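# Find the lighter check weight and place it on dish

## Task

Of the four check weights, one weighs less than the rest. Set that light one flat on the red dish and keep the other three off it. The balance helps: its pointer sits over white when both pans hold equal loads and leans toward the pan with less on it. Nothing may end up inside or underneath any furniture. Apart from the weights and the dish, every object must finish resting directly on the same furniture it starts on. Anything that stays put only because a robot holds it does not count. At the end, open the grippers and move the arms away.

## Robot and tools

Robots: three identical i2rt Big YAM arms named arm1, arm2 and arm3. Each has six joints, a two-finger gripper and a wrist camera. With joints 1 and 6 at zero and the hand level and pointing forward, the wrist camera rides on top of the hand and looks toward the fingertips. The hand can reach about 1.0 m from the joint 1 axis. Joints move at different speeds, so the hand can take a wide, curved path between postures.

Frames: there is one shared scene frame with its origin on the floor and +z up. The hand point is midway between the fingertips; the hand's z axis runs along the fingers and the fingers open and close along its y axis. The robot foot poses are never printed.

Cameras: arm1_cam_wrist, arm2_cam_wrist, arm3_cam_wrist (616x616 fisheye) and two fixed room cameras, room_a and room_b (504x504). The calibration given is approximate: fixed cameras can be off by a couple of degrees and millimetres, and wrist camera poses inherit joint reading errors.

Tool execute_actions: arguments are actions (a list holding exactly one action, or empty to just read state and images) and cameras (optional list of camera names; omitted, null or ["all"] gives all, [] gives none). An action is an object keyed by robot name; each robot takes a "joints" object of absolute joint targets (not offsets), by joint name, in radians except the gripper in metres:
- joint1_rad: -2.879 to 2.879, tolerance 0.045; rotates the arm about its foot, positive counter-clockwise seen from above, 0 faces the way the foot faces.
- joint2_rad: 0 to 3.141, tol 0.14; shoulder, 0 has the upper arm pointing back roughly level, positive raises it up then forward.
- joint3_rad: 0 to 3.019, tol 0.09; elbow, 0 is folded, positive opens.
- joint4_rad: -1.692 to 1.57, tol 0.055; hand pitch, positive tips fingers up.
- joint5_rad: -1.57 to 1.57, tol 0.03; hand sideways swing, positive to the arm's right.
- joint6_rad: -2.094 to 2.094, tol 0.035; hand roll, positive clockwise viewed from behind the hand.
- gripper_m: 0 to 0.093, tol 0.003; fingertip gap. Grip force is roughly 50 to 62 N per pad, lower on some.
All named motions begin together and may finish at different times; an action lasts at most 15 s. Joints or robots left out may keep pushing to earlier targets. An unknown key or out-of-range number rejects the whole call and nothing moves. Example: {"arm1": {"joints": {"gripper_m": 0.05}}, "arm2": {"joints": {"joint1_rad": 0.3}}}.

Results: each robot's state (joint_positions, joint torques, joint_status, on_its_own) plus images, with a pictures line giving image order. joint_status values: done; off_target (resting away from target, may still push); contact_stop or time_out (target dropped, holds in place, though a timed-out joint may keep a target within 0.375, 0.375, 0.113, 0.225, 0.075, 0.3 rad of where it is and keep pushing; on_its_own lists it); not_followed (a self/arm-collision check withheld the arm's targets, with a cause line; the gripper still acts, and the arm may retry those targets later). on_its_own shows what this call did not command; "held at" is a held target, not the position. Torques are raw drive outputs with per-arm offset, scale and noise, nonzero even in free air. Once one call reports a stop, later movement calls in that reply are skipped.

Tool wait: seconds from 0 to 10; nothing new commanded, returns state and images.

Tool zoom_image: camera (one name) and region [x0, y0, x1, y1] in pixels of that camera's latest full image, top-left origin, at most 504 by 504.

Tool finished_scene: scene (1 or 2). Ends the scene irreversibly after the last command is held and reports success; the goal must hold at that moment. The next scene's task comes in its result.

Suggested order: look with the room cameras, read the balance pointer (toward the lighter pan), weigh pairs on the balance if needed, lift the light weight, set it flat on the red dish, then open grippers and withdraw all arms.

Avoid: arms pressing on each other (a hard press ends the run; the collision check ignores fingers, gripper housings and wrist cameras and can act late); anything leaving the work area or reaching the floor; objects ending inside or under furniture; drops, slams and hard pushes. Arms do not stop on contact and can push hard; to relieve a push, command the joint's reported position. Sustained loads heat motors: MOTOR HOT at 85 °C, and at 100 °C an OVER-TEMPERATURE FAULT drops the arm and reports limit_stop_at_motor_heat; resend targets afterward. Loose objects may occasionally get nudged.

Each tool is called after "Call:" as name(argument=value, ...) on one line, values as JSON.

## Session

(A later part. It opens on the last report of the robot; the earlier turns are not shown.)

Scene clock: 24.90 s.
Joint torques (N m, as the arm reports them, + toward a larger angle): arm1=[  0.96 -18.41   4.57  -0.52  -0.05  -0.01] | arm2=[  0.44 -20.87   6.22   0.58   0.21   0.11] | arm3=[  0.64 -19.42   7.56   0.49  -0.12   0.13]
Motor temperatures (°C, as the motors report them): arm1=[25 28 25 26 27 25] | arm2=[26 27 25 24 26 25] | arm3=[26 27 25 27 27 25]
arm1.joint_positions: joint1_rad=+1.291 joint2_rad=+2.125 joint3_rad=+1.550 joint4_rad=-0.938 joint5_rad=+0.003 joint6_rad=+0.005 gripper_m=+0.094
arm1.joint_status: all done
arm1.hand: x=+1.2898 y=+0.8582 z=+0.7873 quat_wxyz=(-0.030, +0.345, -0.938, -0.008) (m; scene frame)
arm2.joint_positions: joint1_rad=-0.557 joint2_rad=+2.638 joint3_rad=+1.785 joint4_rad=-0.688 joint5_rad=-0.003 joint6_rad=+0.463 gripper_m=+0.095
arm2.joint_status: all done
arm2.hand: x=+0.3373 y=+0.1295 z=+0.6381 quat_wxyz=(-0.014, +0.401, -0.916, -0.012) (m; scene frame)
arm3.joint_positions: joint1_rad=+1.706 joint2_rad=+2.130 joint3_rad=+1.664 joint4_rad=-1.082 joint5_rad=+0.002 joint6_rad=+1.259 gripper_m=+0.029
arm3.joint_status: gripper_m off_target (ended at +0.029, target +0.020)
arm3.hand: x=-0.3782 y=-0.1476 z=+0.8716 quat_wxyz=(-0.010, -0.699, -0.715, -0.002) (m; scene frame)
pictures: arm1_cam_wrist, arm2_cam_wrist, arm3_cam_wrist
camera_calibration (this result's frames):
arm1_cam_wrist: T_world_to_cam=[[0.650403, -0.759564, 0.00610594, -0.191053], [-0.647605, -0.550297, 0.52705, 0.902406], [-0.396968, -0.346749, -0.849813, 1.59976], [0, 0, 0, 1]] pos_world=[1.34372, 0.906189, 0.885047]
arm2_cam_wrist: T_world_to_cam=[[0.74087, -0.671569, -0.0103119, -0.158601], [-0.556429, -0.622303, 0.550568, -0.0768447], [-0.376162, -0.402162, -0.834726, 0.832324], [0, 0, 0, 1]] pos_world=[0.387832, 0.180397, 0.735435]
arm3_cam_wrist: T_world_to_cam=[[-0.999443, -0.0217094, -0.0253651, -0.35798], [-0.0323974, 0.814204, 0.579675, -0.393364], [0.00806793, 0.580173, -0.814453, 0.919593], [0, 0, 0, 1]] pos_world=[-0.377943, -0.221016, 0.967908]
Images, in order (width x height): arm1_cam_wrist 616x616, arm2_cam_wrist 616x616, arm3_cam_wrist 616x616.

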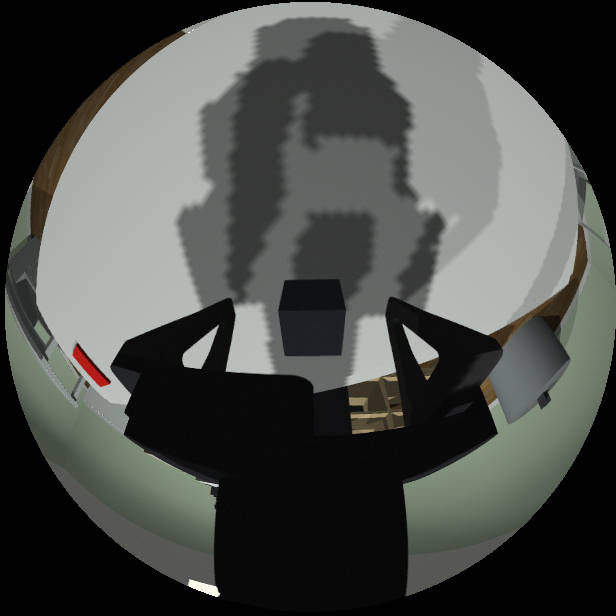

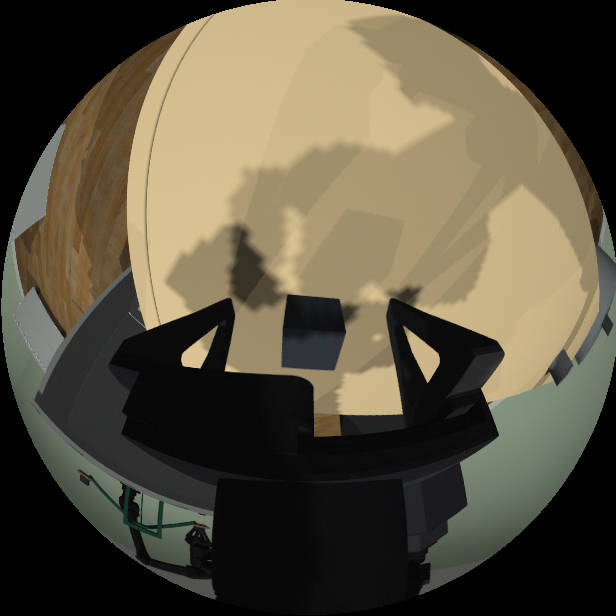

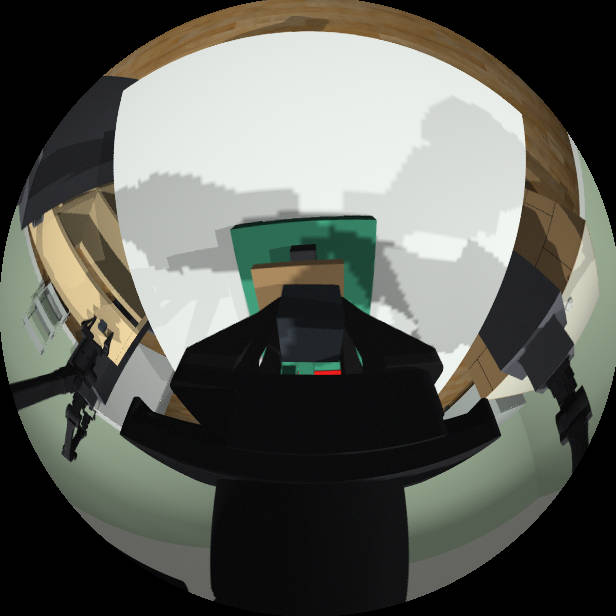

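Call:
execute_actions(actions=[{"arm1":{"joints":{"gripper_m":0.02}},"arm2":{"joints":{"gripper_m":0.02}},"arm3":{"joints":{"joint3_rad":1.85,"joint4_rad":-1.25}}}], cameras=["arm1_cam_wrist","arm2_cam_wrist","arm3_cam_wrist"])

Scene clock: 26.43 s.
Joint torques (N m, as the arm reports them, + toward a larger angle): arm1=[  1.82 -18.33   4.76  -0.37  -0.25  -0.03] | arm2=[  0.19 -20.97   6.24   0.56   0.2    0.1 ] | arm3=[  0.94 -20.39  10.69  -0.21  -0.13   0.14]
Motor temperatures (°C, as the motors report them): arm1=[25 28 25 26 27 25] | arm2=[26 27 25 24 26 25] | arm3=[26 27 25 27 27 25]
arm1.joint_positions: joint1_rad=+1.282 joint2_rad=+2.123 joint3_rad=+1.545 joint4_rad=-0.940 joint5_rad=+0.008 joint6_rad=+0.004 gripper_m=+0.030
arm1.joint_status: gripper_m off_target (ended at +0.030, target +0.020)
arm1.hand: x=+1.2922 y=+0.8522 z=+0.7869 quat_wxyz=(-0.029, +0.341, -0.939, -0.005) (m; scene frame)
arm2.joint_positions: joint1_rad=-0.554 joint2_rad=+2.638 joint3_rad=+1.785 joint4_rad=-0.687 joint5_rad=-0.003 joint6_rad=+0.463 gripper_m=+0.030
arm2.joint_status: gripper_m off_target (ended at +0.030, target +0.020)
arm2.hand: x=+0.3355 y=+0.1302 z=+0.6381 quat_wxyz=(-0.014, +0.402, -0.915, -0.013) (m; scene frame)
arm3.joint_positions: joint1_rad=+1.706 joint2_rad=+2.137 joint3_rad=+1.797 joint4_rad=-1.247 joint5_rad=+0.002 joint6_rad=+1.259 gripper_m=+0.029
arm3.joint_status: all done
arm3.hand: x=-0.3674 y=-0.1507 z=+0.9142 quat_wxyz=(+0.007, -0.699, -0.715, +0.007) (m; scene frame)
pictures: arm1_cam_wrist, arm2_cam_wrist, arm3_cam_wrist
camera_calibration (this result's frames):
arm1_cam_wrist: T_world_to_cam=[[0.643789, -0.765129, 0.0106658, -0.187505], [-0.652224, -0.541394, 0.530562, 0.896427], [-0.400174, -0.348527, -0.847579, 1.60214], [0, 0, 0, 1]] pos_world=[1.34652, 0.900243, 0.88433]
arm2_cam_wrist: T_world_to_cam=[[0.742921, -0.669298, -0.0104393, -0.157672], [-0.554913, -0.624526, 0.549581, -0.0769077], [-0.374353, -0.402502, -0.835375, 0.831832], [0, 0, 0, 1]] pos_world=[0.385859, 0.181254, 0.735513]
arm3_cam_wrist: T_world_to_cam=[[-0.9997, -0.0214827, 0.0117944, -0.380161], [-0.0104107, 0.807934, 0.589182, -0.416728], [-0.0221863, 0.588882, -0.807915, 0.940235], [0, 0, 0, 1]] pos_world=[-0.363525, -0.225166, 1.00964]
Images, in order (width x height): arm1_cam_wrist 616x616, arm2_cam_wrist 616x616, arm3_cam_wrist 616x616.

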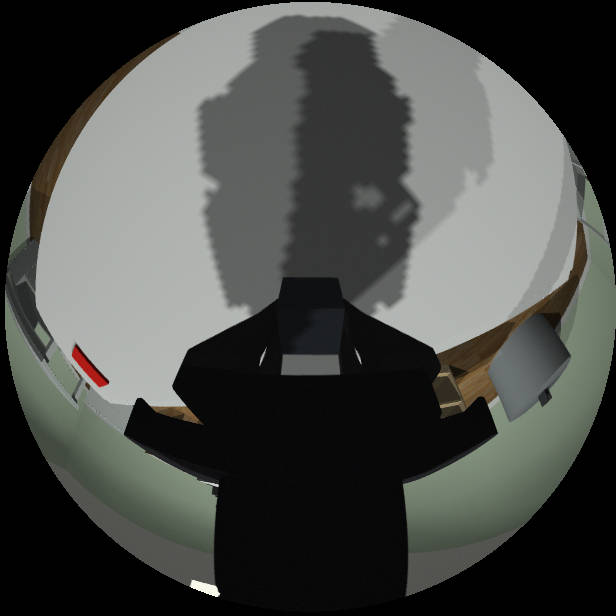

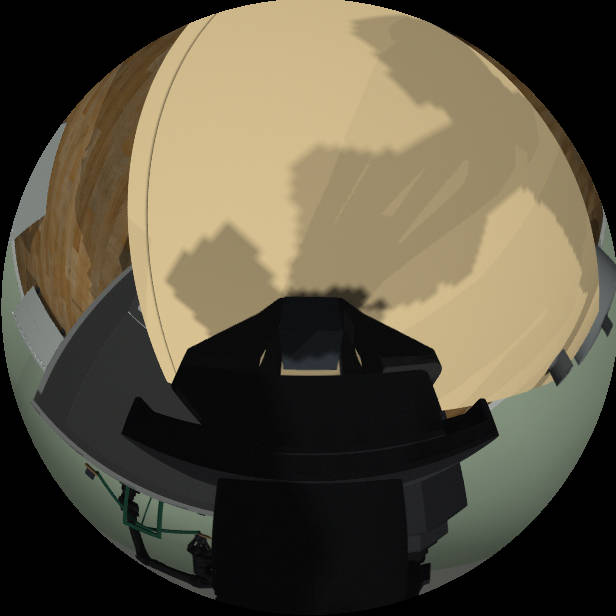

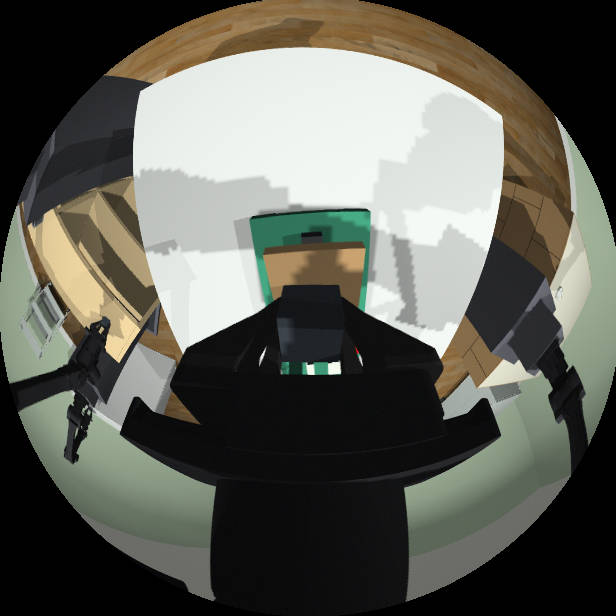

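Call:
execute_actions(actions=[{"arm1":{"joints":{"joint3_rad":1.9,"joint4_rad":-1.3}},"arm2":{"joints":{"joint2_rad":1.75,"joint3_rad":1.78,"joint4_rad":-1.4}},"arm3":{"joints":{"joint3_rad":2.03,"joint4_rad":-1.42}}}], cameras=[])

Call:
execute_actions(actions=[{"arm1":{"joints":{"joint1_rad":1.93}},"arm2":{"joints":{"joint1_rad":0.725}},"arm3":{"joints":{"joint1_rad":1.40}}}], cameras=["arm1_cam_wrist","arm3_cam_wrist","room_b"])

Scene clock: 28.67 s.
Joint torques (N m, as the arm reports them, + toward a larger angle): arm1=[  1.41 -21.57  11.55  -0.47  -0.11  -0.01] | arm2=[  0.24 -17.1    7.75   0.33   0.2    0.09] | arm3=[  0.75 -21.43  11.05  -0.43  -0.13   0.13]
Motor temperatures (°C, as the motors report them): arm1=[25 28 25 26 27 25] | arm2=[26 27 25 24 26 25] | arm3=[26 27 25 27 27 25]
arm1.joint_positions: joint1_rad=+1.282 joint2_rad=+2.144 joint3_rad=+1.856 joint4_rad=-1.282 joint5_rad=+0.003 joint6_rad=+0.004 gripper_m=+0.030
arm1.joint_status: all done
arm1.hand: x=+1.3212 y=+0.8781 z=+0.8811 quat_wxyz=(-0.003, +0.342, -0.940, +0.002) (m; scene frame)
arm2.joint_positions: joint1_rad=-0.554 joint2_rad=+1.738 joint3_rad=+1.774 joint4_rad=-1.393 joint5_rad=-0.003 joint6_rad=+0.463 gripper_m=+0.030
arm2.joint_status: all done
arm2.hand: x=+0.3135 y=+0.0708 z=+1.1835 quat_wxyz=(-0.073, +0.401, -0.910, -0.083) (m; scene frame)
arm3.joint_positions: joint1_rad=+1.706 joint2_rad=+2.145 joint3_rad=+1.976 joint4_rad=-1.412 joint5_rad=+0.002 joint6_rad=+1.259 gripper_m=+0.029
arm3.joint_status: all done
arm3.hand: x=-0.3478 y=-0.1563 z=+0.9752 quat_wxyz=(+0.004, -0.699, -0.715, +0.006) (m; scene frame)
pictures: none
No camera images: the call's "cameras" was empty. Leave "cameras" out to get every camera's image.

Scene clock: 30.47 s.
Joint torques (N m, as the arm reports them, + toward a larger angle): arm1=[  2.46 -21.15  11.23  -0.51   0.03  -0.01] | arm2=[ -0.6  -18.1    7.83   0.33   0.15   0.1 ] | arm3=[ -0.25 -21.63  11.06  -0.43  -0.04   0.13]
Motor temperatures (°C, as the motors report them): arm1=[25 28 25 26 27 25] | arm2=[26 27 25 24 26 25] | arm3=[26 27 26 27 27 25]
arm1.joint_positions: joint1_rad=+1.923 joint2_rad=+2.144 joint3_rad=+1.856 joint4_rad=-1.282 joint5_rad=+0.000 joint6_rad=+0.004 gripper_m=+0.030
arm1.joint_status: all done
arm1.hand: x=+0.9714 y=+1.0925 z=+0.8793 quat_wxyz=(-0.003, +0.620, -0.784, +0.001) (m; scene frame)
arm2.joint_positions: joint1_rad=+0.730 joint2_rad=+1.743 joint3_rad=+1.774 joint4_rad=-1.393 joint5_rad=-0.001 joint6_rad=+0.463 gripper_m=+0.030
arm2.joint_status: all done
arm2.hand: x=-0.3426 y=-0.1777 z=+1.1727 quat_wxyz=(-0.009, +0.866, -0.489, -0.101) (m; scene frame)
arm3.joint_positions: joint1_rad=+1.407 joint2_rad=+2.145 joint3_rad=+1.976 joint4_rad=-1.412 joint5_rad=+0.000 joint6_rad=+1.259 gripper_m=+0.029
arm3.joint_status: all done
arm3.hand: x=-0.4310 y=-0.3332 z=+0.9760 quat_wxyz=(+0.005, -0.798, -0.603, +0.004) (m; scene frame)
pictures: arm1_cam_wrist, arm3_cam_wrist, room_b
camera_calibration (this result's frames):
arm1_cam_wrist: T_world_to_cam=[[0.973657, -0.227956, 0.00537616, -0.700705], [-0.189254, -0.79475, 0.576677, 0.554794], [-0.127184, -0.562503, -0.816955, 1.57754], [0, 0, 0, 1]] pos_world=[0.987882, 1.16856, 0.972608]
arm3_cam_wrist: T_world_to_cam=[[-0.961812, 0.27368, 0.0042285, -0.326383], [0.223605, 0.776733, 0.588802, -0.215466], [0.157859, 0.567262, -0.808267, 1.16695], [0, 0, 0, 1]] pos_world=[-0.449954, -0.405285, 1.07146]
Images, in order (width x height): arm1_cam_wrist 616x616, arm3_cam_wrist 616x616, room_b 504x504.

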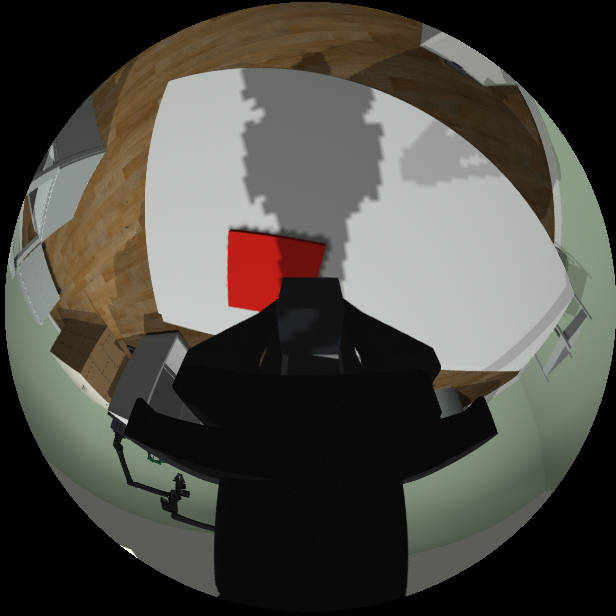

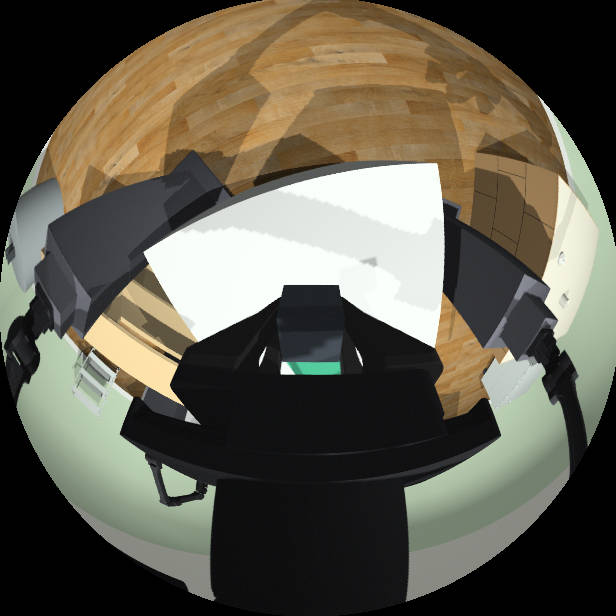

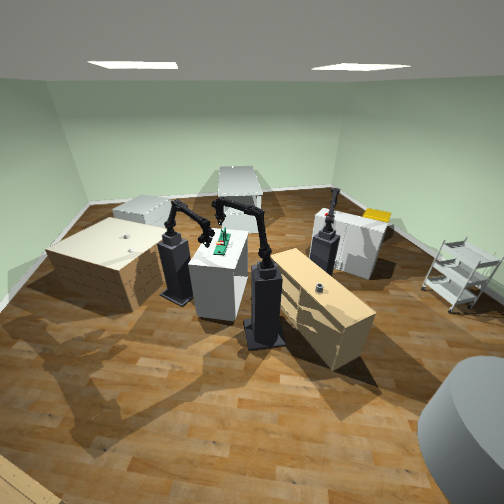

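Call:
execute_actions(actions=[{"arm3":{"joints":{"joint1_rad":1.365,"joint2_rad":1.95}}}], cameras=[])

Call:
execute_actions(actions=[{"arm3":{"joints":{"joint3_rad":1.365,"joint4_rad":-0.90}}}], cameras=["arm3_cam_wrist","arm1_cam_wrist"])

Scene clock: 32.63 s.
Joint torques (N m, as the arm reports them, + toward a larger angle): arm1=[  2.48 -21.75  11.27  -0.53   0.    -0.02] | arm2=[ -0.61 -18.09   7.79   0.34   0.15   0.1 ] | arm3=[  0.38 -18.95  11.04   0.13  -0.03   0.12]
Motor temperatures (°C, as the motors report them): arm1=[25 28 25 26 27 25] | arm2=[26 27 25 24 26 25] | arm3=[26 27 26 27 27 25]
arm1.joint_positions: joint1_rad=+1.923 joint2_rad=+2.144 joint3_rad=+1.856 joint4_rad=-1.282 joint5_rad=+0.000 joint6_rad=+0.004 gripper_m=+0.030
arm1.joint_status: not commanded
arm1.hand: x=+0.9714 y=+1.0925 z=+0.8793 quat_wxyz=(-0.003, +0.620, -0.784, +0.001) (m; scene frame)
arm2.joint_positions: joint1_rad=+0.730 joint2_rad=+1.743 joint3_rad=+1.774 joint4_rad=-1.393 joint5_rad=-0.001 joint6_rad=+0.463 gripper_m=+0.030
arm2.joint_status: not commanded
arm2.hand: x=-0.3426 y=-0.1777 z=+1.1727 quat_wxyz=(-0.009, +0.866, -0.489, -0.101) (m; scene frame)
arm3.joint_positions: joint1_rad=+1.367 joint2_rad=+1.961 joint3_rad=+1.983 joint4_rad=-1.416 joint5_rad=+0.000 joint6_rad=+1.259 gripper_m=+0.029
arm3.joint_status: all done
arm3.hand: x=-0.4496 y=-0.3520 z=+1.0963 quat_wxyz=(-0.085, -0.806, -0.585, -0.025) (m; scene frame)
pictures: none
No camera images: the call's "cameras" was empty. Leave "cameras" out to get every camera's image.

Scene clock: 34.03 s.
Joint torques (N m, as the arm reports them, + toward a larger angle): arm1=[  2.46 -20.95  11.45  -0.58   0.08   0.01] | arm2=[ -0.61 -18.09   7.78   0.35   0.15   0.09] | arm3=[  0.03 -18.77   7.43   0.45  -0.03   0.13]
Motor temperatures (°C, as the motors report them): arm1=[25 28 25 26 27 25] | arm2=[26 27 26 24 26 25] | arm3=[26 27 26 27 27 25]
arm1.joint_positions: joint1_rad=+1.923 joint2_rad=+2.144 joint3_rad=+1.856 joint4_rad=-1.282 joint5_rad=+0.000 joint6_rad=+0.004 gripper_m=+0.030
arm1.joint_status: not commanded
arm1.hand: x=+0.9714 y=+1.0925 z=+0.8793 quat_wxyz=(-0.003, +0.620, -0.784, +0.001) (m; scene frame)
arm2.joint_positions: joint1_rad=+0.730 joint2_rad=+1.743 joint3_rad=+1.774 joint4_rad=-1.393 joint5_rad=-0.001 joint6_rad=+0.463 gripper_m=+0.030
arm2.joint_status: not commanded
arm2.hand: x=-0.3426 y=-0.1777 z=+1.1727 quat_wxyz=(-0.009, +0.866, -0.489, -0.101) (m; scene frame)
arm3.joint_positions: joint1_rad=+1.367 joint2_rad=+1.977 joint3_rad=+1.351 joint4_rad=-0.910 joint5_rad=+0.000 joint6_rad=+1.259 gripper_m=+0.029
arm3.joint_status: all done
arm3.hand: x=-0.5328 y=-0.2929 z=+0.8570 quat_wxyz=(-0.017, -0.810, -0.587, -0.003) (m; scene frame)
pictures: arm1_cam_wrist, arm3_cam_wrist
camera_calibration (this result's frames):
arm1_cam_wrist: T_world_to_cam=[[0.973657, -0.227956, 0.00537616, -0.700705], [-0.189254, -0.79475, 0.576677, 0.554794], [-0.127184, -0.562503, -0.816955, 1.57754], [0, 0, 0, 1]] pos_world=[0.987882, 1.16856, 0.972608]
arm3_cam_wrist: T_world_to_cam=[[-0.949381, 0.311678, -0.0391406, -0.379867], [0.233182, 0.782742, 0.57701, -0.137064], [0.210478, 0.538676, -0.815799, 1.09008], [0, 0, 0, 1]] pos_world=[-0.558117, -0.361518, 0.953507]
Images, in order (width x height): arm1_cam_wrist 616x616, arm3_cam_wrist 616x616.

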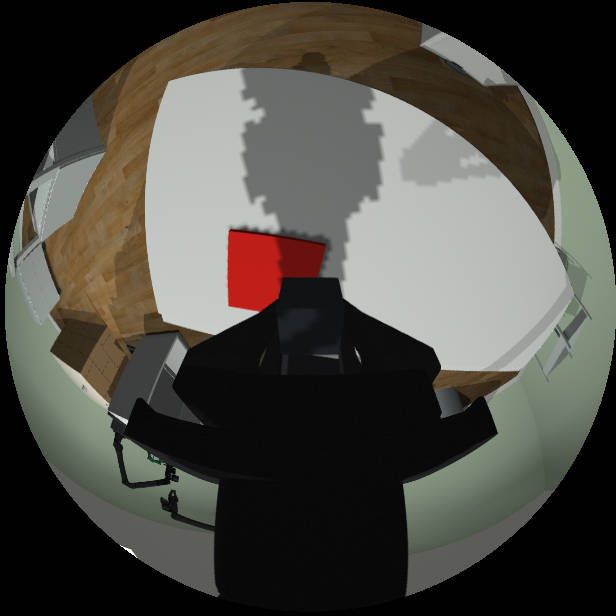

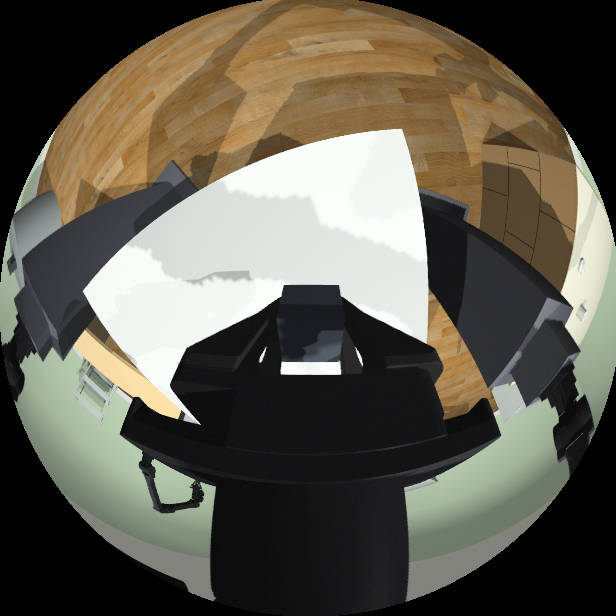

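Call:
execute_actions(actions=[{"arm3":{"joints":{"joint2_rad":2.05,"joint3_rad":1.325,"joint4_rad":-0.79}}}], cameras=["arm3_cam_wrist"])

Scene clock: 35.33 s.
Joint torques (N m, as the arm reports them, + toward a larger angle): arm1=[  2.61 -21.25  11.41  -0.46   0.03   0.01] | arm2=[ -0.55 -18.05   7.79   0.33   0.15   0.09] | arm3=[  0.   -18.74   6.46   0.34  -0.03   0.13]
Motor temperatures (°C, as the motors report them): arm1=[25 28 26 26 27 25] | arm2=[26 27 26 24 26 25] | arm3=[26 27 26 27 27 25]
arm1.joint_positions: joint1_rad=+1.923 joint2_rad=+2.144 joint3_rad=+1.856 joint4_rad=-1.282 joint5_rad=+0.000 joint6_rad=+0.004 gripper_m=+0.030
arm1.joint_status: not commanded
arm1.hand: x=+0.9714 y=+1.0925 z=+0.8793 quat_wxyz=(-0.003, +0.620, -0.784, +0.001) (m; scene frame)
arm2.joint_positions: joint1_rad=+0.730 joint2_rad=+1.743 joint3_rad=+1.774 joint4_rad=-1.393 joint5_rad=-0.001 joint6_rad=+0.463 gripper_m=+0.030
arm2.joint_status: not commanded
arm2.hand: x=-0.3426 y=-0.1777 z=+1.1727 quat_wxyz=(-0.009, +0.866, -0.489, -0.101) (m; scene frame)
arm3.joint_positions: joint1_rad=+1.367 joint2_rad=+2.072 joint3_rad=+1.313 joint4_rad=-0.798 joint5_rad=+0.000 joint6_rad=+1.259 gripper_m=+0.029
arm3.joint_status: all done
arm3.hand: x=-0.5395 y=-0.2883 z=+0.7961 quat_wxyz=(-0.007, -0.810, -0.587, +0.000) (m; scene frame)
pictures: arm3_cam_wrist
camera_calibration (this result's frames):
arm3_cam_wrist: T_world_to_cam=[[-0.949852, 0.312132, -0.018812, -0.406356], [0.243277, 0.775438, 0.582677, -0.105097], [0.19646, 0.54888, -0.812486, 1.03212], [0, 0, 0, 1]] pos_world=[-0.56318, -0.358176, 0.892175]
Images, in order (width x height): arm3_cam_wrist 616x616.

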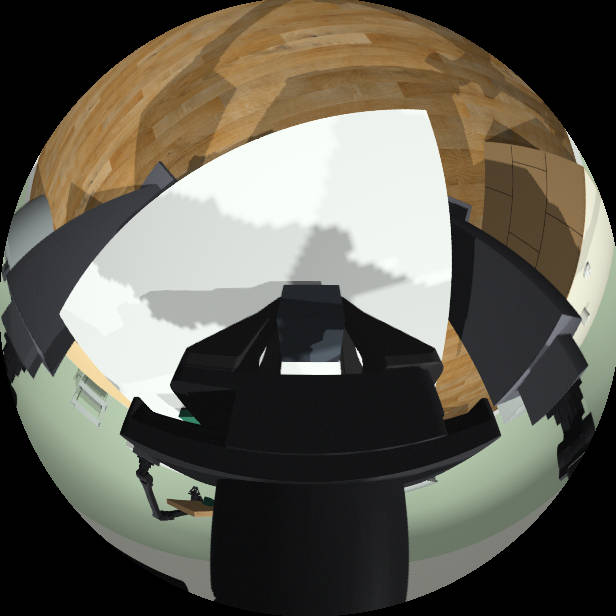

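Call:
execute_actions(actions=[{"arm3":{"joints":{"joint3_rad":1.28}}}], cameras=["room_b"])

Scene clock: 36.20 s.
Joint torques (N m, as the arm reports them, + toward a larger angle): arm1=[  1.79 -21.62  11.51  -0.47   0.02   0.  ] | arm2=[ -0.59 -18.08   7.8    0.33   0.14   0.1 ] | arm3=[ -0.12 -18.48   5.6    0.01  -0.03   0.13]
Motor temperatures (°C, as the motors report them): arm1=[25 28 26 26 27 25] | arm2=[26 27 26 24 26 25] | arm3=[26 27 26 27 27 25]
arm1.joint_positions: joint1_rad=+1.923 joint2_rad=+2.144 joint3_rad=+1.856 joint4_rad=-1.282 joint5_rad=+0.000 joint6_rad=+0.004 gripper_m=+0.030
arm1.joint_status: not commanded
arm1.hand: x=+0.9714 y=+1.0925 z=+0.8793 quat_wxyz=(-0.003, +0.620, -0.784, +0.001) (m; scene frame)
arm2.joint_positions: joint1_rad=+0.730 joint2_rad=+1.743 joint3_rad=+1.774 joint4_rad=-1.393 joint5_rad=-0.001 joint6_rad=+0.463 gripper_m=+0.030
arm2.joint_status: not commanded
arm2.hand: x=-0.3426 y=-0.1777 z=+1.1727 quat_wxyz=(-0.009, +0.866, -0.489, -0.101) (m; scene frame)
arm3.joint_positions: joint1_rad=+1.367 joint2_rad=+2.070 joint3_rad=+1.279 joint4_rad=-0.795 joint5_rad=+0.000 joint6_rad=+1.259 gripper_m=+0.029
arm3.joint_status: all done
arm3.hand: x=-0.5527 y=-0.2788 z=+0.7878 quat_wxyz=(+0.007, -0.810, -0.587, +0.004) (m; scene frame)
pictures: room_b
Images, in order (width x height): room_b 504x504.

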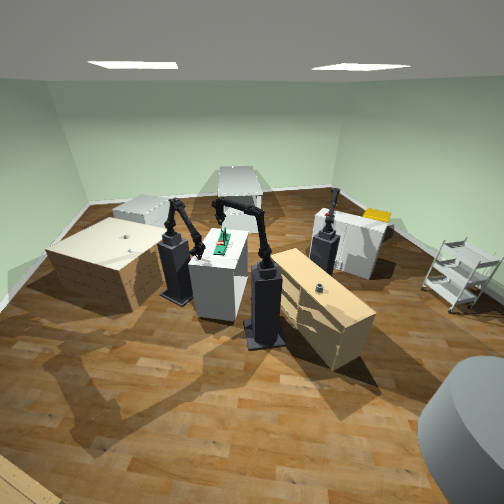

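Call:
execute_actions(actions=[{"arm3":{"joints":{"joint2_rad":2.085,"joint4_rad":-0.75}}}], cameras=["arm3_cam_wrist"])

Call:
zoom_image(camera="arm3_cam_wrist", region=[230, 230, 390, 390])

Scene clock: 38.37 s.
Joint torques (N m, as the arm reports them, + toward a larger angle): arm1=[  1.82 -21.6   11.41  -0.54   0.08  -0.06] | arm2=[ -0.59 -18.14   7.78   0.34   0.15   0.09] | arm3=[ -0.04 -15.96   5.65   0.71  -0.03   0.13]
Motor temperatures (°C, as the motors report them): arm1=[25 28 26 26 27 25] | arm2=[26 27 26 24 26 25] | arm3=[26 27 25 27 27 25]
arm1.joint_positions: joint1_rad=+1.923 joint2_rad=+2.144 joint3_rad=+1.856 joint4_rad=-1.282 joint5_rad=+0.000 joint6_rad=+0.004 gripper_m=+0.030
arm1.joint_status: not commanded
arm1.hand: x=+0.9714 y=+1.0925 z=+0.8793 quat_wxyz=(-0.003, +0.620, -0.784, +0.001) (m; scene frame)
arm2.joint_positions: joint1_rad=+0.730 joint2_rad=+1.743 joint3_rad=+1.774 joint4_rad=-1.393 joint5_rad=-0.001 joint6_rad=+0.463 gripper_m=+0.030
arm2.joint_status: not commanded
arm2.hand: x=-0.3426 y=-0.1777 z=+1.1727 quat_wxyz=(-0.009, +0.866, -0.489, -0.101) (m; scene frame)
arm3.joint_positions: joint1_rad=+1.367 joint2_rad=+2.072 joint3_rad=+1.279 joint4_rad=-0.767 joint5_rad=+0.000 joint6_rad=+1.259 gripper_m=+0.029
arm3.joint_status: all done
arm3.hand: x=-0.5475 y=-0.2826 z=+0.7868 quat_wxyz=(-0.006, -0.810, -0.587, +0.000) (m; scene frame)
pictures: arm3_cam_wrist
camera_calibration (this result's frames):
arm3_cam_wrist: T_world_to_cam=[[-0.949767, 0.312533, -0.0162728, -0.417756], [0.244839, 0.774425, 0.583369, -0.102136], [0.194924, 0.550081, -0.812044, 1.02207], [0, 0, 0, 1]] pos_world=[-0.570991, -0.352563, 0.882754]
Images, in order (width x height): arm3_cam_wrist 616x616.

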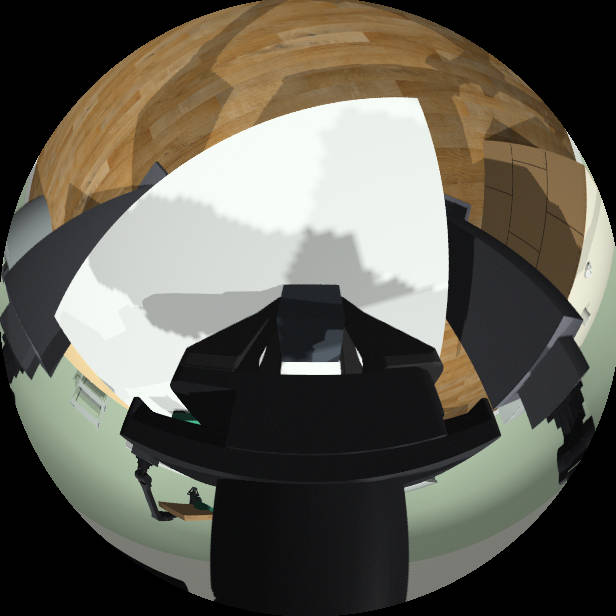

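Region (230, 230, 390, 390) of arm3_cam_wrist's 616x616 image, scaled by 3.150, with more detail than that image has.

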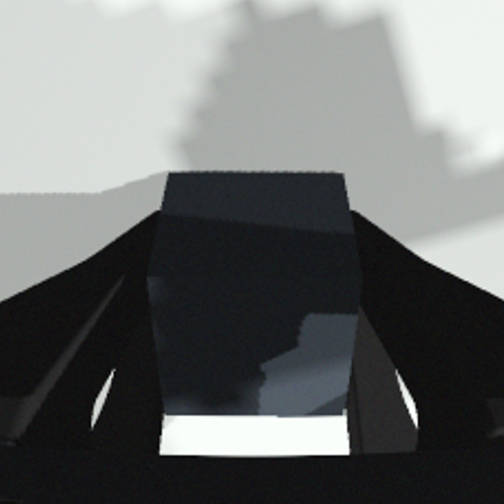

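Call:
execute_actions(actions=[{"arm3":{"joints":{"joint2_rad":2.06,"gripper_m":0.06}}}], cameras=[])

Call:
execute_actions(actions=[{"arm3":{"joints":{"joint2_rad":1.6,"joint4_rad":-1.1}}}], cameras=[])

Call:
execute_actions(actions=[{"arm3":{"joints":{"joint2_rad":0.8,"joint1_rad":1.0,"joint4_rad":-0.6}},"arm2":{"joints":{"joint2_rad":1.95,"joint4_rad":-1.35}}}], cameras=["arm2_cam_wrist","arm3_cam_wrist"])

Scene clock: 39.10 s.
Joint torques (N m, as the arm reports them, + toward a larger angle): arm1=[  1.89 -21.42  11.44  -0.42   0.02  -0.01] | arm2=[ -0.58 -18.08   7.79   0.32   0.15   0.09] | arm3=[  0.09 -17.83   5.68   0.34  -0.01   0.13]
Motor temperatures (°C, as the motors report them): arm1=[25 28 26 26 27 25] | arm2=[26 27 26 24 26 25] | arm3=[26 27 25 27 27 25]
arm1.joint_positions: joint1_rad=+1.923 joint2_rad=+2.144 joint3_rad=+1.856 joint4_rad=-1.282 joint5_rad=+0.000 joint6_rad=+0.004 gripper_m=+0.030
arm1.joint_status: not commanded
arm1.hand: x=+0.9714 y=+1.0925 z=+0.8793 quat_wxyz=(-0.003, +0.620, -0.784, +0.001) (m; scene frame)
arm2.joint_positions: joint1_rad=+0.730 joint2_rad=+1.743 joint3_rad=+1.774 joint4_rad=-1.393 joint5_rad=-0.001 joint6_rad=+0.463 gripper_m=+0.030
arm2.joint_status: not commanded
arm2.hand: x=-0.3426 y=-0.1777 z=+1.1727 quat_wxyz=(-0.009, +0.866, -0.489, -0.101) (m; scene frame)
arm3.joint_positions: joint1_rad=+1.367 joint2_rad=+2.072 joint3_rad=+1.279 joint4_rad=-0.758 joint5_rad=-0.001 joint6_rad=+1.260 gripper_m=+0.060
arm3.joint_status: all done
arm3.hand: x=-0.5456 y=-0.2838 z=+0.7870 quat_wxyz=(-0.010, -0.810, -0.586, -0.001) (m; scene frame)
pictures: none
No camera images: the call's "cameras" was empty. Leave "cameras" out to get every camera's image.

Scene clock: 40.50 s.
Joint torques (N m, as the arm reports them, + toward a larger angle): arm1=[  2.29 -22.27  11.27  -0.42   0.05  -0.06] | arm2=[ -0.61 -18.1    7.79   0.33   0.15   0.09] | arm3=[  0.02 -13.09   8.03  -0.05   0.     0.12]
Motor temperatures (°C, as the motors report them): arm1=[25 28 26 26 27 25] | arm2=[26 27 26 24 26 25] | arm3=[26 27 25 27 27 25]
arm1.joint_positions: joint1_rad=+1.923 joint2_rad=+2.144 joint3_rad=+1.856 joint4_rad=-1.282 joint5_rad=+0.000 joint6_rad=+0.004 gripper_m=+0.030
arm1.joint_status: not commanded
arm1.hand: x=+0.9714 y=+1.0925 z=+0.8793 quat_wxyz=(-0.003, +0.620, -0.784, +0.001) (m; scene frame)
arm2.joint_positions: joint1_rad=+0.730 joint2_rad=+1.743 joint3_rad=+1.774 joint4_rad=-1.393 joint5_rad=-0.001 joint6_rad=+0.463 gripper_m=+0.030
arm2.joint_status: not commanded
arm2.hand: x=-0.3426 y=-0.1777 z=+1.1727 quat_wxyz=(-0.009, +0.866, -0.489, -0.101) (m; scene frame)
arm3.joint_positions: joint1_rad=+1.367 joint2_rad=+1.599 joint3_rad=+1.272 joint4_rad=-1.093 joint5_rad=-0.001 joint6_rad=+1.260 gripper_m=+0.060
arm3.joint_status: all done
arm3.hand: x=-0.5749 y=-0.2613 z=+1.0166 quat_wxyz=(-0.072, -0.808, -0.585, -0.022) (m; scene frame)
pictures: none
No camera images: the call's "cameras" was empty. Leave "cameras" out to get every camera's image.

Scene clock: 42.13 s.
Joint torques (N m, as the arm reports them, + toward a larger angle): arm1=[  1.73 -21.72  11.4   -0.48   0.02  -0.04] | arm2=[ -0.6  -23.96   7.5    0.49   0.15   0.1 ] | arm3=[ 0.92 -2.65  8.87  2.25 -0.2   0.03]
Motor temperatures (°C, as the motors report them): arm1=[25 28 26 26 27 25] | arm2=[26 27 26 24 26 25] | arm3=[26 27 25 27 27 25]
arm1.joint_positions: joint1_rad=+1.923 joint2_rad=+2.144 joint3_rad=+1.856 joint4_rad=-1.282 joint5_rad=+0.000 joint6_rad=+0.004 gripper_m=+0.030
arm1.joint_status: not commanded
arm1.hand: x=+0.9714 y=+1.0925 z=+0.8793 quat_wxyz=(-0.003, +0.620, -0.784, +0.001) (m; scene frame)
arm2.joint_positions: joint1_rad=+0.730 joint2_rad=+1.972 joint3_rad=+1.770 joint4_rad=-1.357 joint5_rad=-0.001 joint6_rad=+0.463 gripper_m=+0.030
arm2.joint_status: all done
arm2.hand: x=-0.3605 y=-0.1648 z=+1.0394 quat_wxyz=(-0.004, +0.870, -0.492, -0.002) (m; scene frame)
arm3.joint_positions: joint1_rad=+0.990 joint2_rad=+0.805 joint3_rad=+1.269 joint4_rad=-0.608 joint5_rad=+0.002 joint6_rad=+1.260 gripper_m=+0.060
arm3.joint_status: all done
arm3.hand: x=-0.7670 y=-0.2984 z=+1.4620 quat_wxyz=(-0.650, -0.684, -0.322, -0.081) (m; scene frame)
pictures: arm2_cam_wrist, arm3_cam_wrist
camera_calibration (this result's frames):
arm2_cam_wrist: T_world_to_cam=[[0.852298, 0.523018, 0.00636188, 0.384577], [0.425403, -0.700202, 0.573367, -0.551718], [0.304336, -0.485973, -0.819274, 1.00192], [0, 0, 0, 1]] pos_world=[-0.397991, -0.100549, 1.13474]
arm3_cam_wrist: T_world_to_cam=[[-0.32962, -0.0577616, -0.942345, 1.10881], [0.317405, 0.933249, -0.168228, 0.771852], [0.889159, -0.354557, -0.289284, 1.12011], [0, 0, 0, 1]] pos_world=[-0.87546, -0.259142, 1.49876]
Images, in order (width x height): arm2_cam_wrist 616x616, arm3_cam_wrist 616x616.

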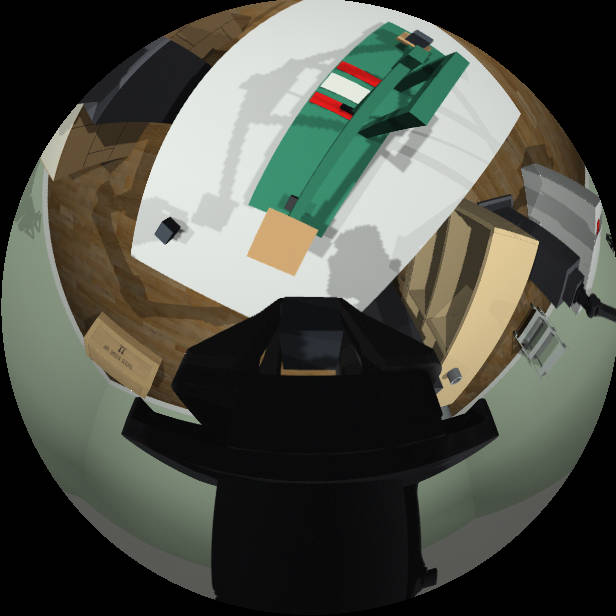

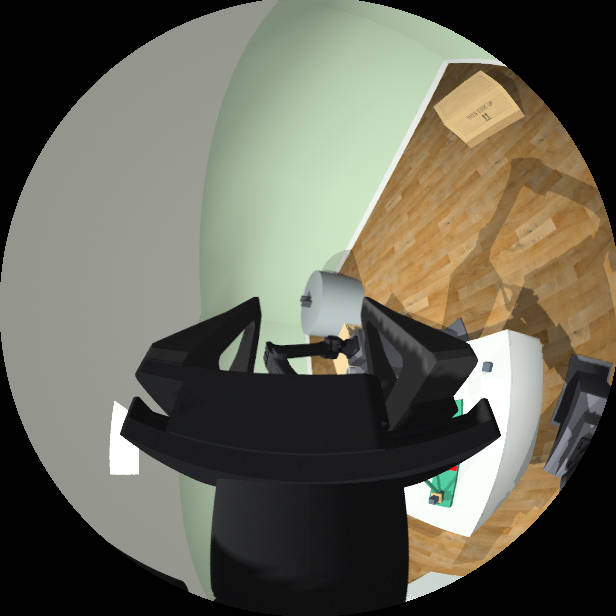

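Call:
execute_actions(actions=[{"arm2":{"joints":{"joint1_rad":0.785,"joint6_rad":-2.09}}}], cameras=["arm2_cam_wrist","room_b"])

Scene clock: 45.30 s.
Joint torques (N m, as the arm reports them, + toward a larger angle): arm1=[  2.   -21.68  11.44  -0.52   0.06   0.02] | arm2=[ -0.61 -23.58   7.48   0.38   0.03  -0.06] | arm3=[ 0.96 -2.83  8.85  2.22 -0.2   0.03]
Motor temperatures (°C, as the motors report them): arm1=[25 29 26 26 27 25] | arm2=[26 28 26 24 26 25] | arm3=[26 27 26 27 27 25]
arm1.joint_positions: joint1_rad=+1.923 joint2_rad=+2.144 joint3_rad=+1.856 joint4_rad=-1.282 joint5_rad=+0.000 joint6_rad=+0.004 gripper_m=+0.030
arm1.joint_status: not commanded
arm1.hand: x=+0.9714 y=+1.0925 z=+0.8793 quat_wxyz=(-0.003, +0.620, -0.784, +0.001) (m; scene frame)
arm2.joint_positions: joint1_rad=+0.791 joint2_rad=+1.972 joint3_rad=+1.770 joint4_rad=-1.357 joint5_rad=-0.001 joint6_rad=-2.070 gripper_m=+0.030
arm2.joint_status: all done
joint sent to its limit — the command would take arm2.joint6_rad past its lower limit, so that joint was sent only as far as its limit.
arm2.hand: x=-0.3793 y=-0.1964 z=+1.0390 quat_wxyz=(-0.003, +0.709, +0.705, +0.003) (m; scene frame)
arm3.joint_positions: joint1_rad=+0.990 joint2_rad=+0.805 joint3_rad=+1.269 joint4_rad=-0.608 joint5_rad=+0.002 joint6_rad=+1.260 gripper_m=+0.060
arm3.joint_status: not commanded
arm3.hand: x=-0.7670 y=-0.2984 z=+1.4620 quat_wxyz=(-0.650, -0.684, -0.322, -0.081) (m; scene frame)
pictures: arm2_cam_wrist, room_b
camera_calibration (this result's frames):
arm2_cam_wrist: T_world_to_cam=[[-0.999996, -0.00287675, 0.000821223, -0.382923], [-0.00184534, 0.809189, 0.587546, -0.446023], [-0.00235475, 0.587541, -0.809191, 1.07601], [0, 0, 0, 1]] pos_world=[-0.38121, -0.272385, 1.13307]
Images, in order (width x height): arm2_cam_wrist 616x616, room_b 504x504.

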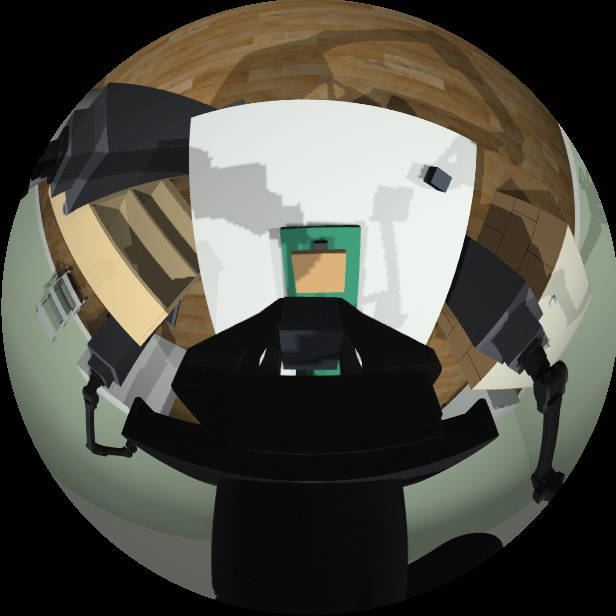

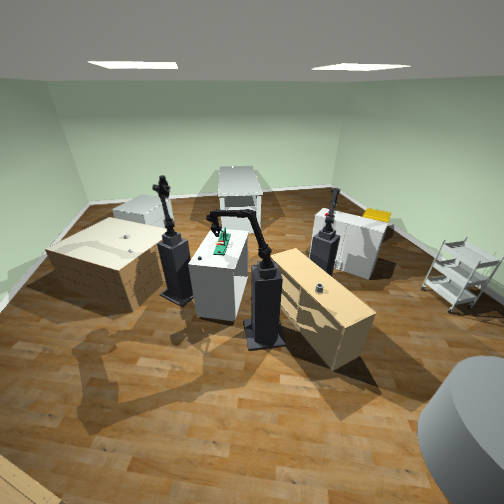

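Call:
execute_actions(actions=[{"arm2":{"joints":{"joint1_rad":0.74,"joint2_rad":2.06,"joint3_rad":1.745,"joint4_rad":-1.20}}}], cameras=["arm2_cam_wrist","arm3_cam_wrist"])

Scene clock: 47.30 s.
Joint torques (N m, as the arm reports them, + toward a larger angle): arm1=[  1.48 -20.98  11.63  -0.32   0.02  -0.05] | arm2=[  0.19 -21.53   6.57   0.56   0.02  -0.06] | arm3=[ 0.94 -2.83  8.87  2.22 -0.19  0.04]
Motor temperatures (°C, as the motors report them): arm1=[25 29 26 26 27 25] | arm2=[26 28 26 24 26 25] | arm3=[26 27 26 27 27 25]
arm1.joint_positions: joint1_rad=+1.923 joint2_rad=+2.144 joint3_rad=+1.856 joint4_rad=-1.282 joint5_rad=+0.000 joint6_rad=+0.004 gripper_m=+0.030
arm1.joint_status: not commanded
arm1.hand: x=+0.9714 y=+1.0925 z=+0.8793 quat_wxyz=(-0.003, +0.620, -0.784, +0.001) (m; scene frame)
arm2.joint_positions: joint1_rad=+0.734 joint2_rad=+2.053 joint3_rad=+1.745 joint4_rad=-1.210 joint5_rad=-0.001 joint6_rad=-2.071 gripper_m=+0.030
arm2.joint_status: all done
arm2.hand: x=-0.3827 y=-0.1529 z=+0.9828 quat_wxyz=(-0.024, +0.728, +0.685, -0.002) (m; scene frame)
arm3.joint_positions: joint1_rad=+0.990 joint2_rad=+0.805 joint3_rad=+1.269 joint4_rad=-0.608 joint5_rad=+0.002 joint6_rad=+1.260 gripper_m=+0.060
arm3.joint_status: not commanded
arm3.hand: x=-0.7670 y=-0.2984 z=+1.4620 quat_wxyz=(-0.650, -0.684, -0.322, -0.081) (m; scene frame)
pictures: arm2_cam_wrist, arm3_cam_wrist
camera_calibration (this result's frames):
arm2_cam_wrist: T_world_to_cam=[[-0.997904, 0.0523213, 0.0380676, -0.41361], [0.0646898, 0.794242, 0.604148, -0.441298], [0.00137497, 0.605345, -0.795962, 0.996103], [0, 0, 0, 1]] pos_world=[-0.385566, -0.230848, 1.07521]
arm3_cam_wrist: T_world_to_cam=[[-0.32962, -0.0577616, -0.942345, 1.10881], [0.317405, 0.933249, -0.168228, 0.771852], [0.889159, -0.354557, -0.289284, 1.12011], [0, 0, 0, 1]] pos_world=[-0.87546, -0.259142, 1.49876]
Images, in order (width x height): arm2_cam_wrist 616x616, arm3_cam_wrist 616x616.

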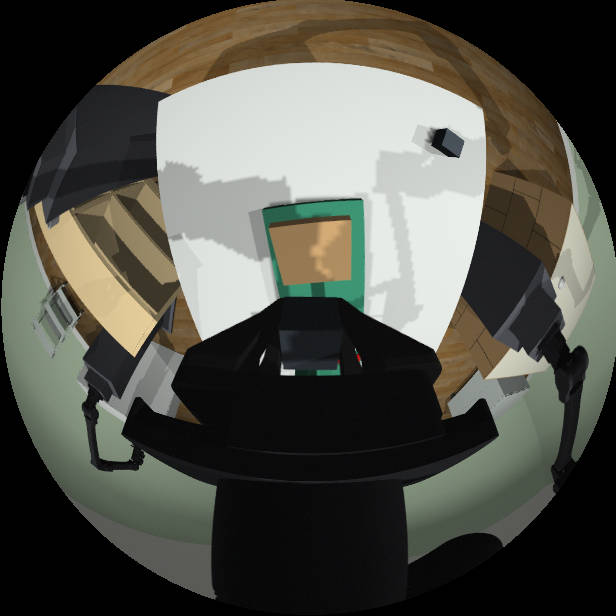

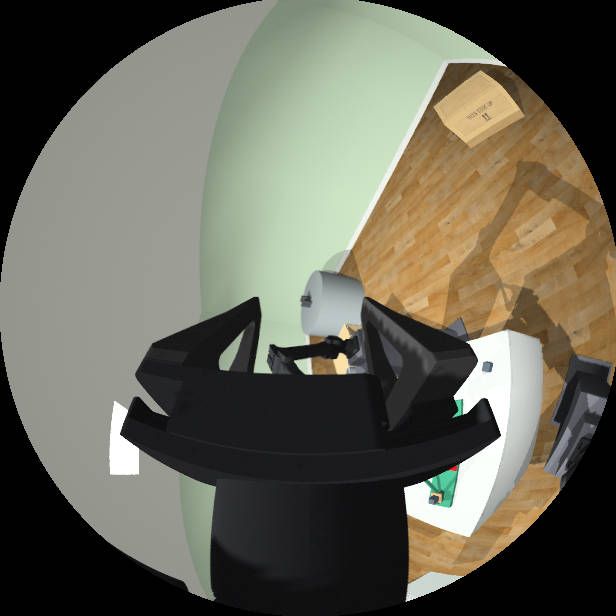

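Call:
execute_actions(actions=[{"arm2":{"joints":{"joint1_rad":0.755,"joint2_rad":2.125,"joint3_rad":1.635,"joint4_rad":-1.06}}}], cameras=["arm2_cam_wrist","room_b"])

Call:
zoom_image(camera="room_b", region=[180, 200, 270, 270])

Scene clock: 48.60 s.
Joint torques (N m, as the arm reports them, + toward a larger angle): arm1=[  2.2  -21.38  11.51  -0.4    0.04  -0.05] | arm2=[  0.26 -21.29   5.64   0.41  -0.07  -0.05] | arm3=[ 0.92 -2.79  8.86  2.23 -0.2   0.03]
Motor temperatures (°C, as the motors report them): arm1=[25 29 26 26 27 25] | arm2=[26 28 26 24 26 25] | arm3=[26 27 26 27 27 25]
arm1.joint_positions: joint1_rad=+1.923 joint2_rad=+2.144 joint3_rad=+1.856 joint4_rad=-1.282 joint5_rad=+0.000 joint6_rad=+0.004 gripper_m=+0.030
arm1.joint_status: not commanded
arm1.hand: x=+0.9714 y=+1.0925 z=+0.8793 quat_wxyz=(-0.003, +0.620, -0.784, +0.001) (m; scene frame)
arm2.joint_positions: joint1_rad=+0.751 joint2_rad=+2.110 joint3_rad=+1.642 joint4_rad=-1.066 joint5_rad=+0.001 joint6_rad=-2.071 gripper_m=+0.030
arm2.joint_status: all done
arm2.hand: x=-0.3785 y=-0.1664 z=+0.9121 quat_wxyz=(-0.016, +0.723, +0.691, +0.001) (m; scene frame)
arm3.joint_positions: joint1_rad=+0.990 joint2_rad=+0.805 joint3_rad=+1.269 joint4_rad=-0.608 joint5_rad=+0.002 joint6_rad=+1.260 gripper_m=+0.060
arm3.joint_status: not commanded
arm3.hand: x=-0.7670 y=-0.2984 z=+1.4620 quat_wxyz=(-0.650, -0.684, -0.322, -0.081) (m; scene frame)
pictures: arm2_cam_wrist, room_b
camera_calibration (this result's frames):
arm2_cam_wrist: T_world_to_cam=[[-0.999097, 0.036016, 0.0225439, -0.395013], [0.0423392, 0.799244, 0.599514, -0.391547], [0.00357401, 0.599927, -0.800047, 0.951649], [0, 0, 0, 1]] pos_world=[-0.38148, -0.243751, 1.00501]
Images, in order (width x height): arm2_cam_wrist 616x616, room_b 504x504.

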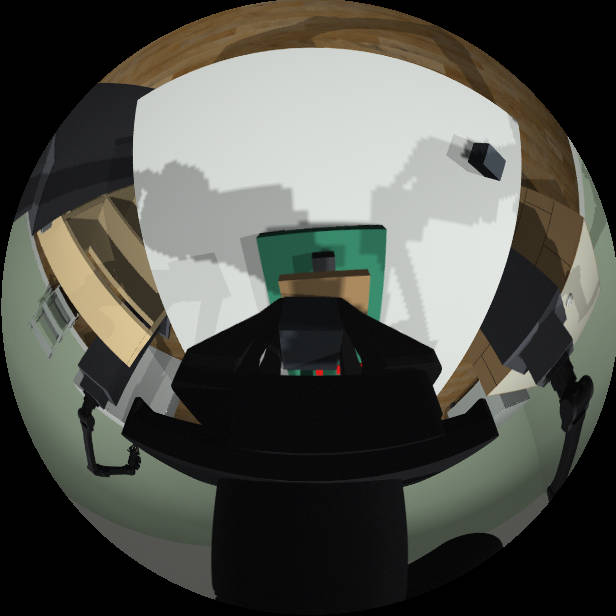

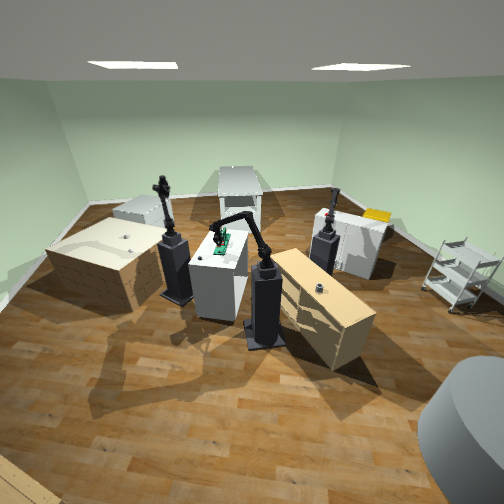

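Region (180, 200, 270, 270) of room_b's 504x504 image, scaled by 5.600, with more detail than that image has.

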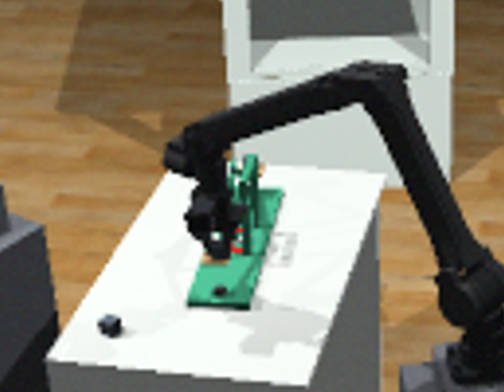

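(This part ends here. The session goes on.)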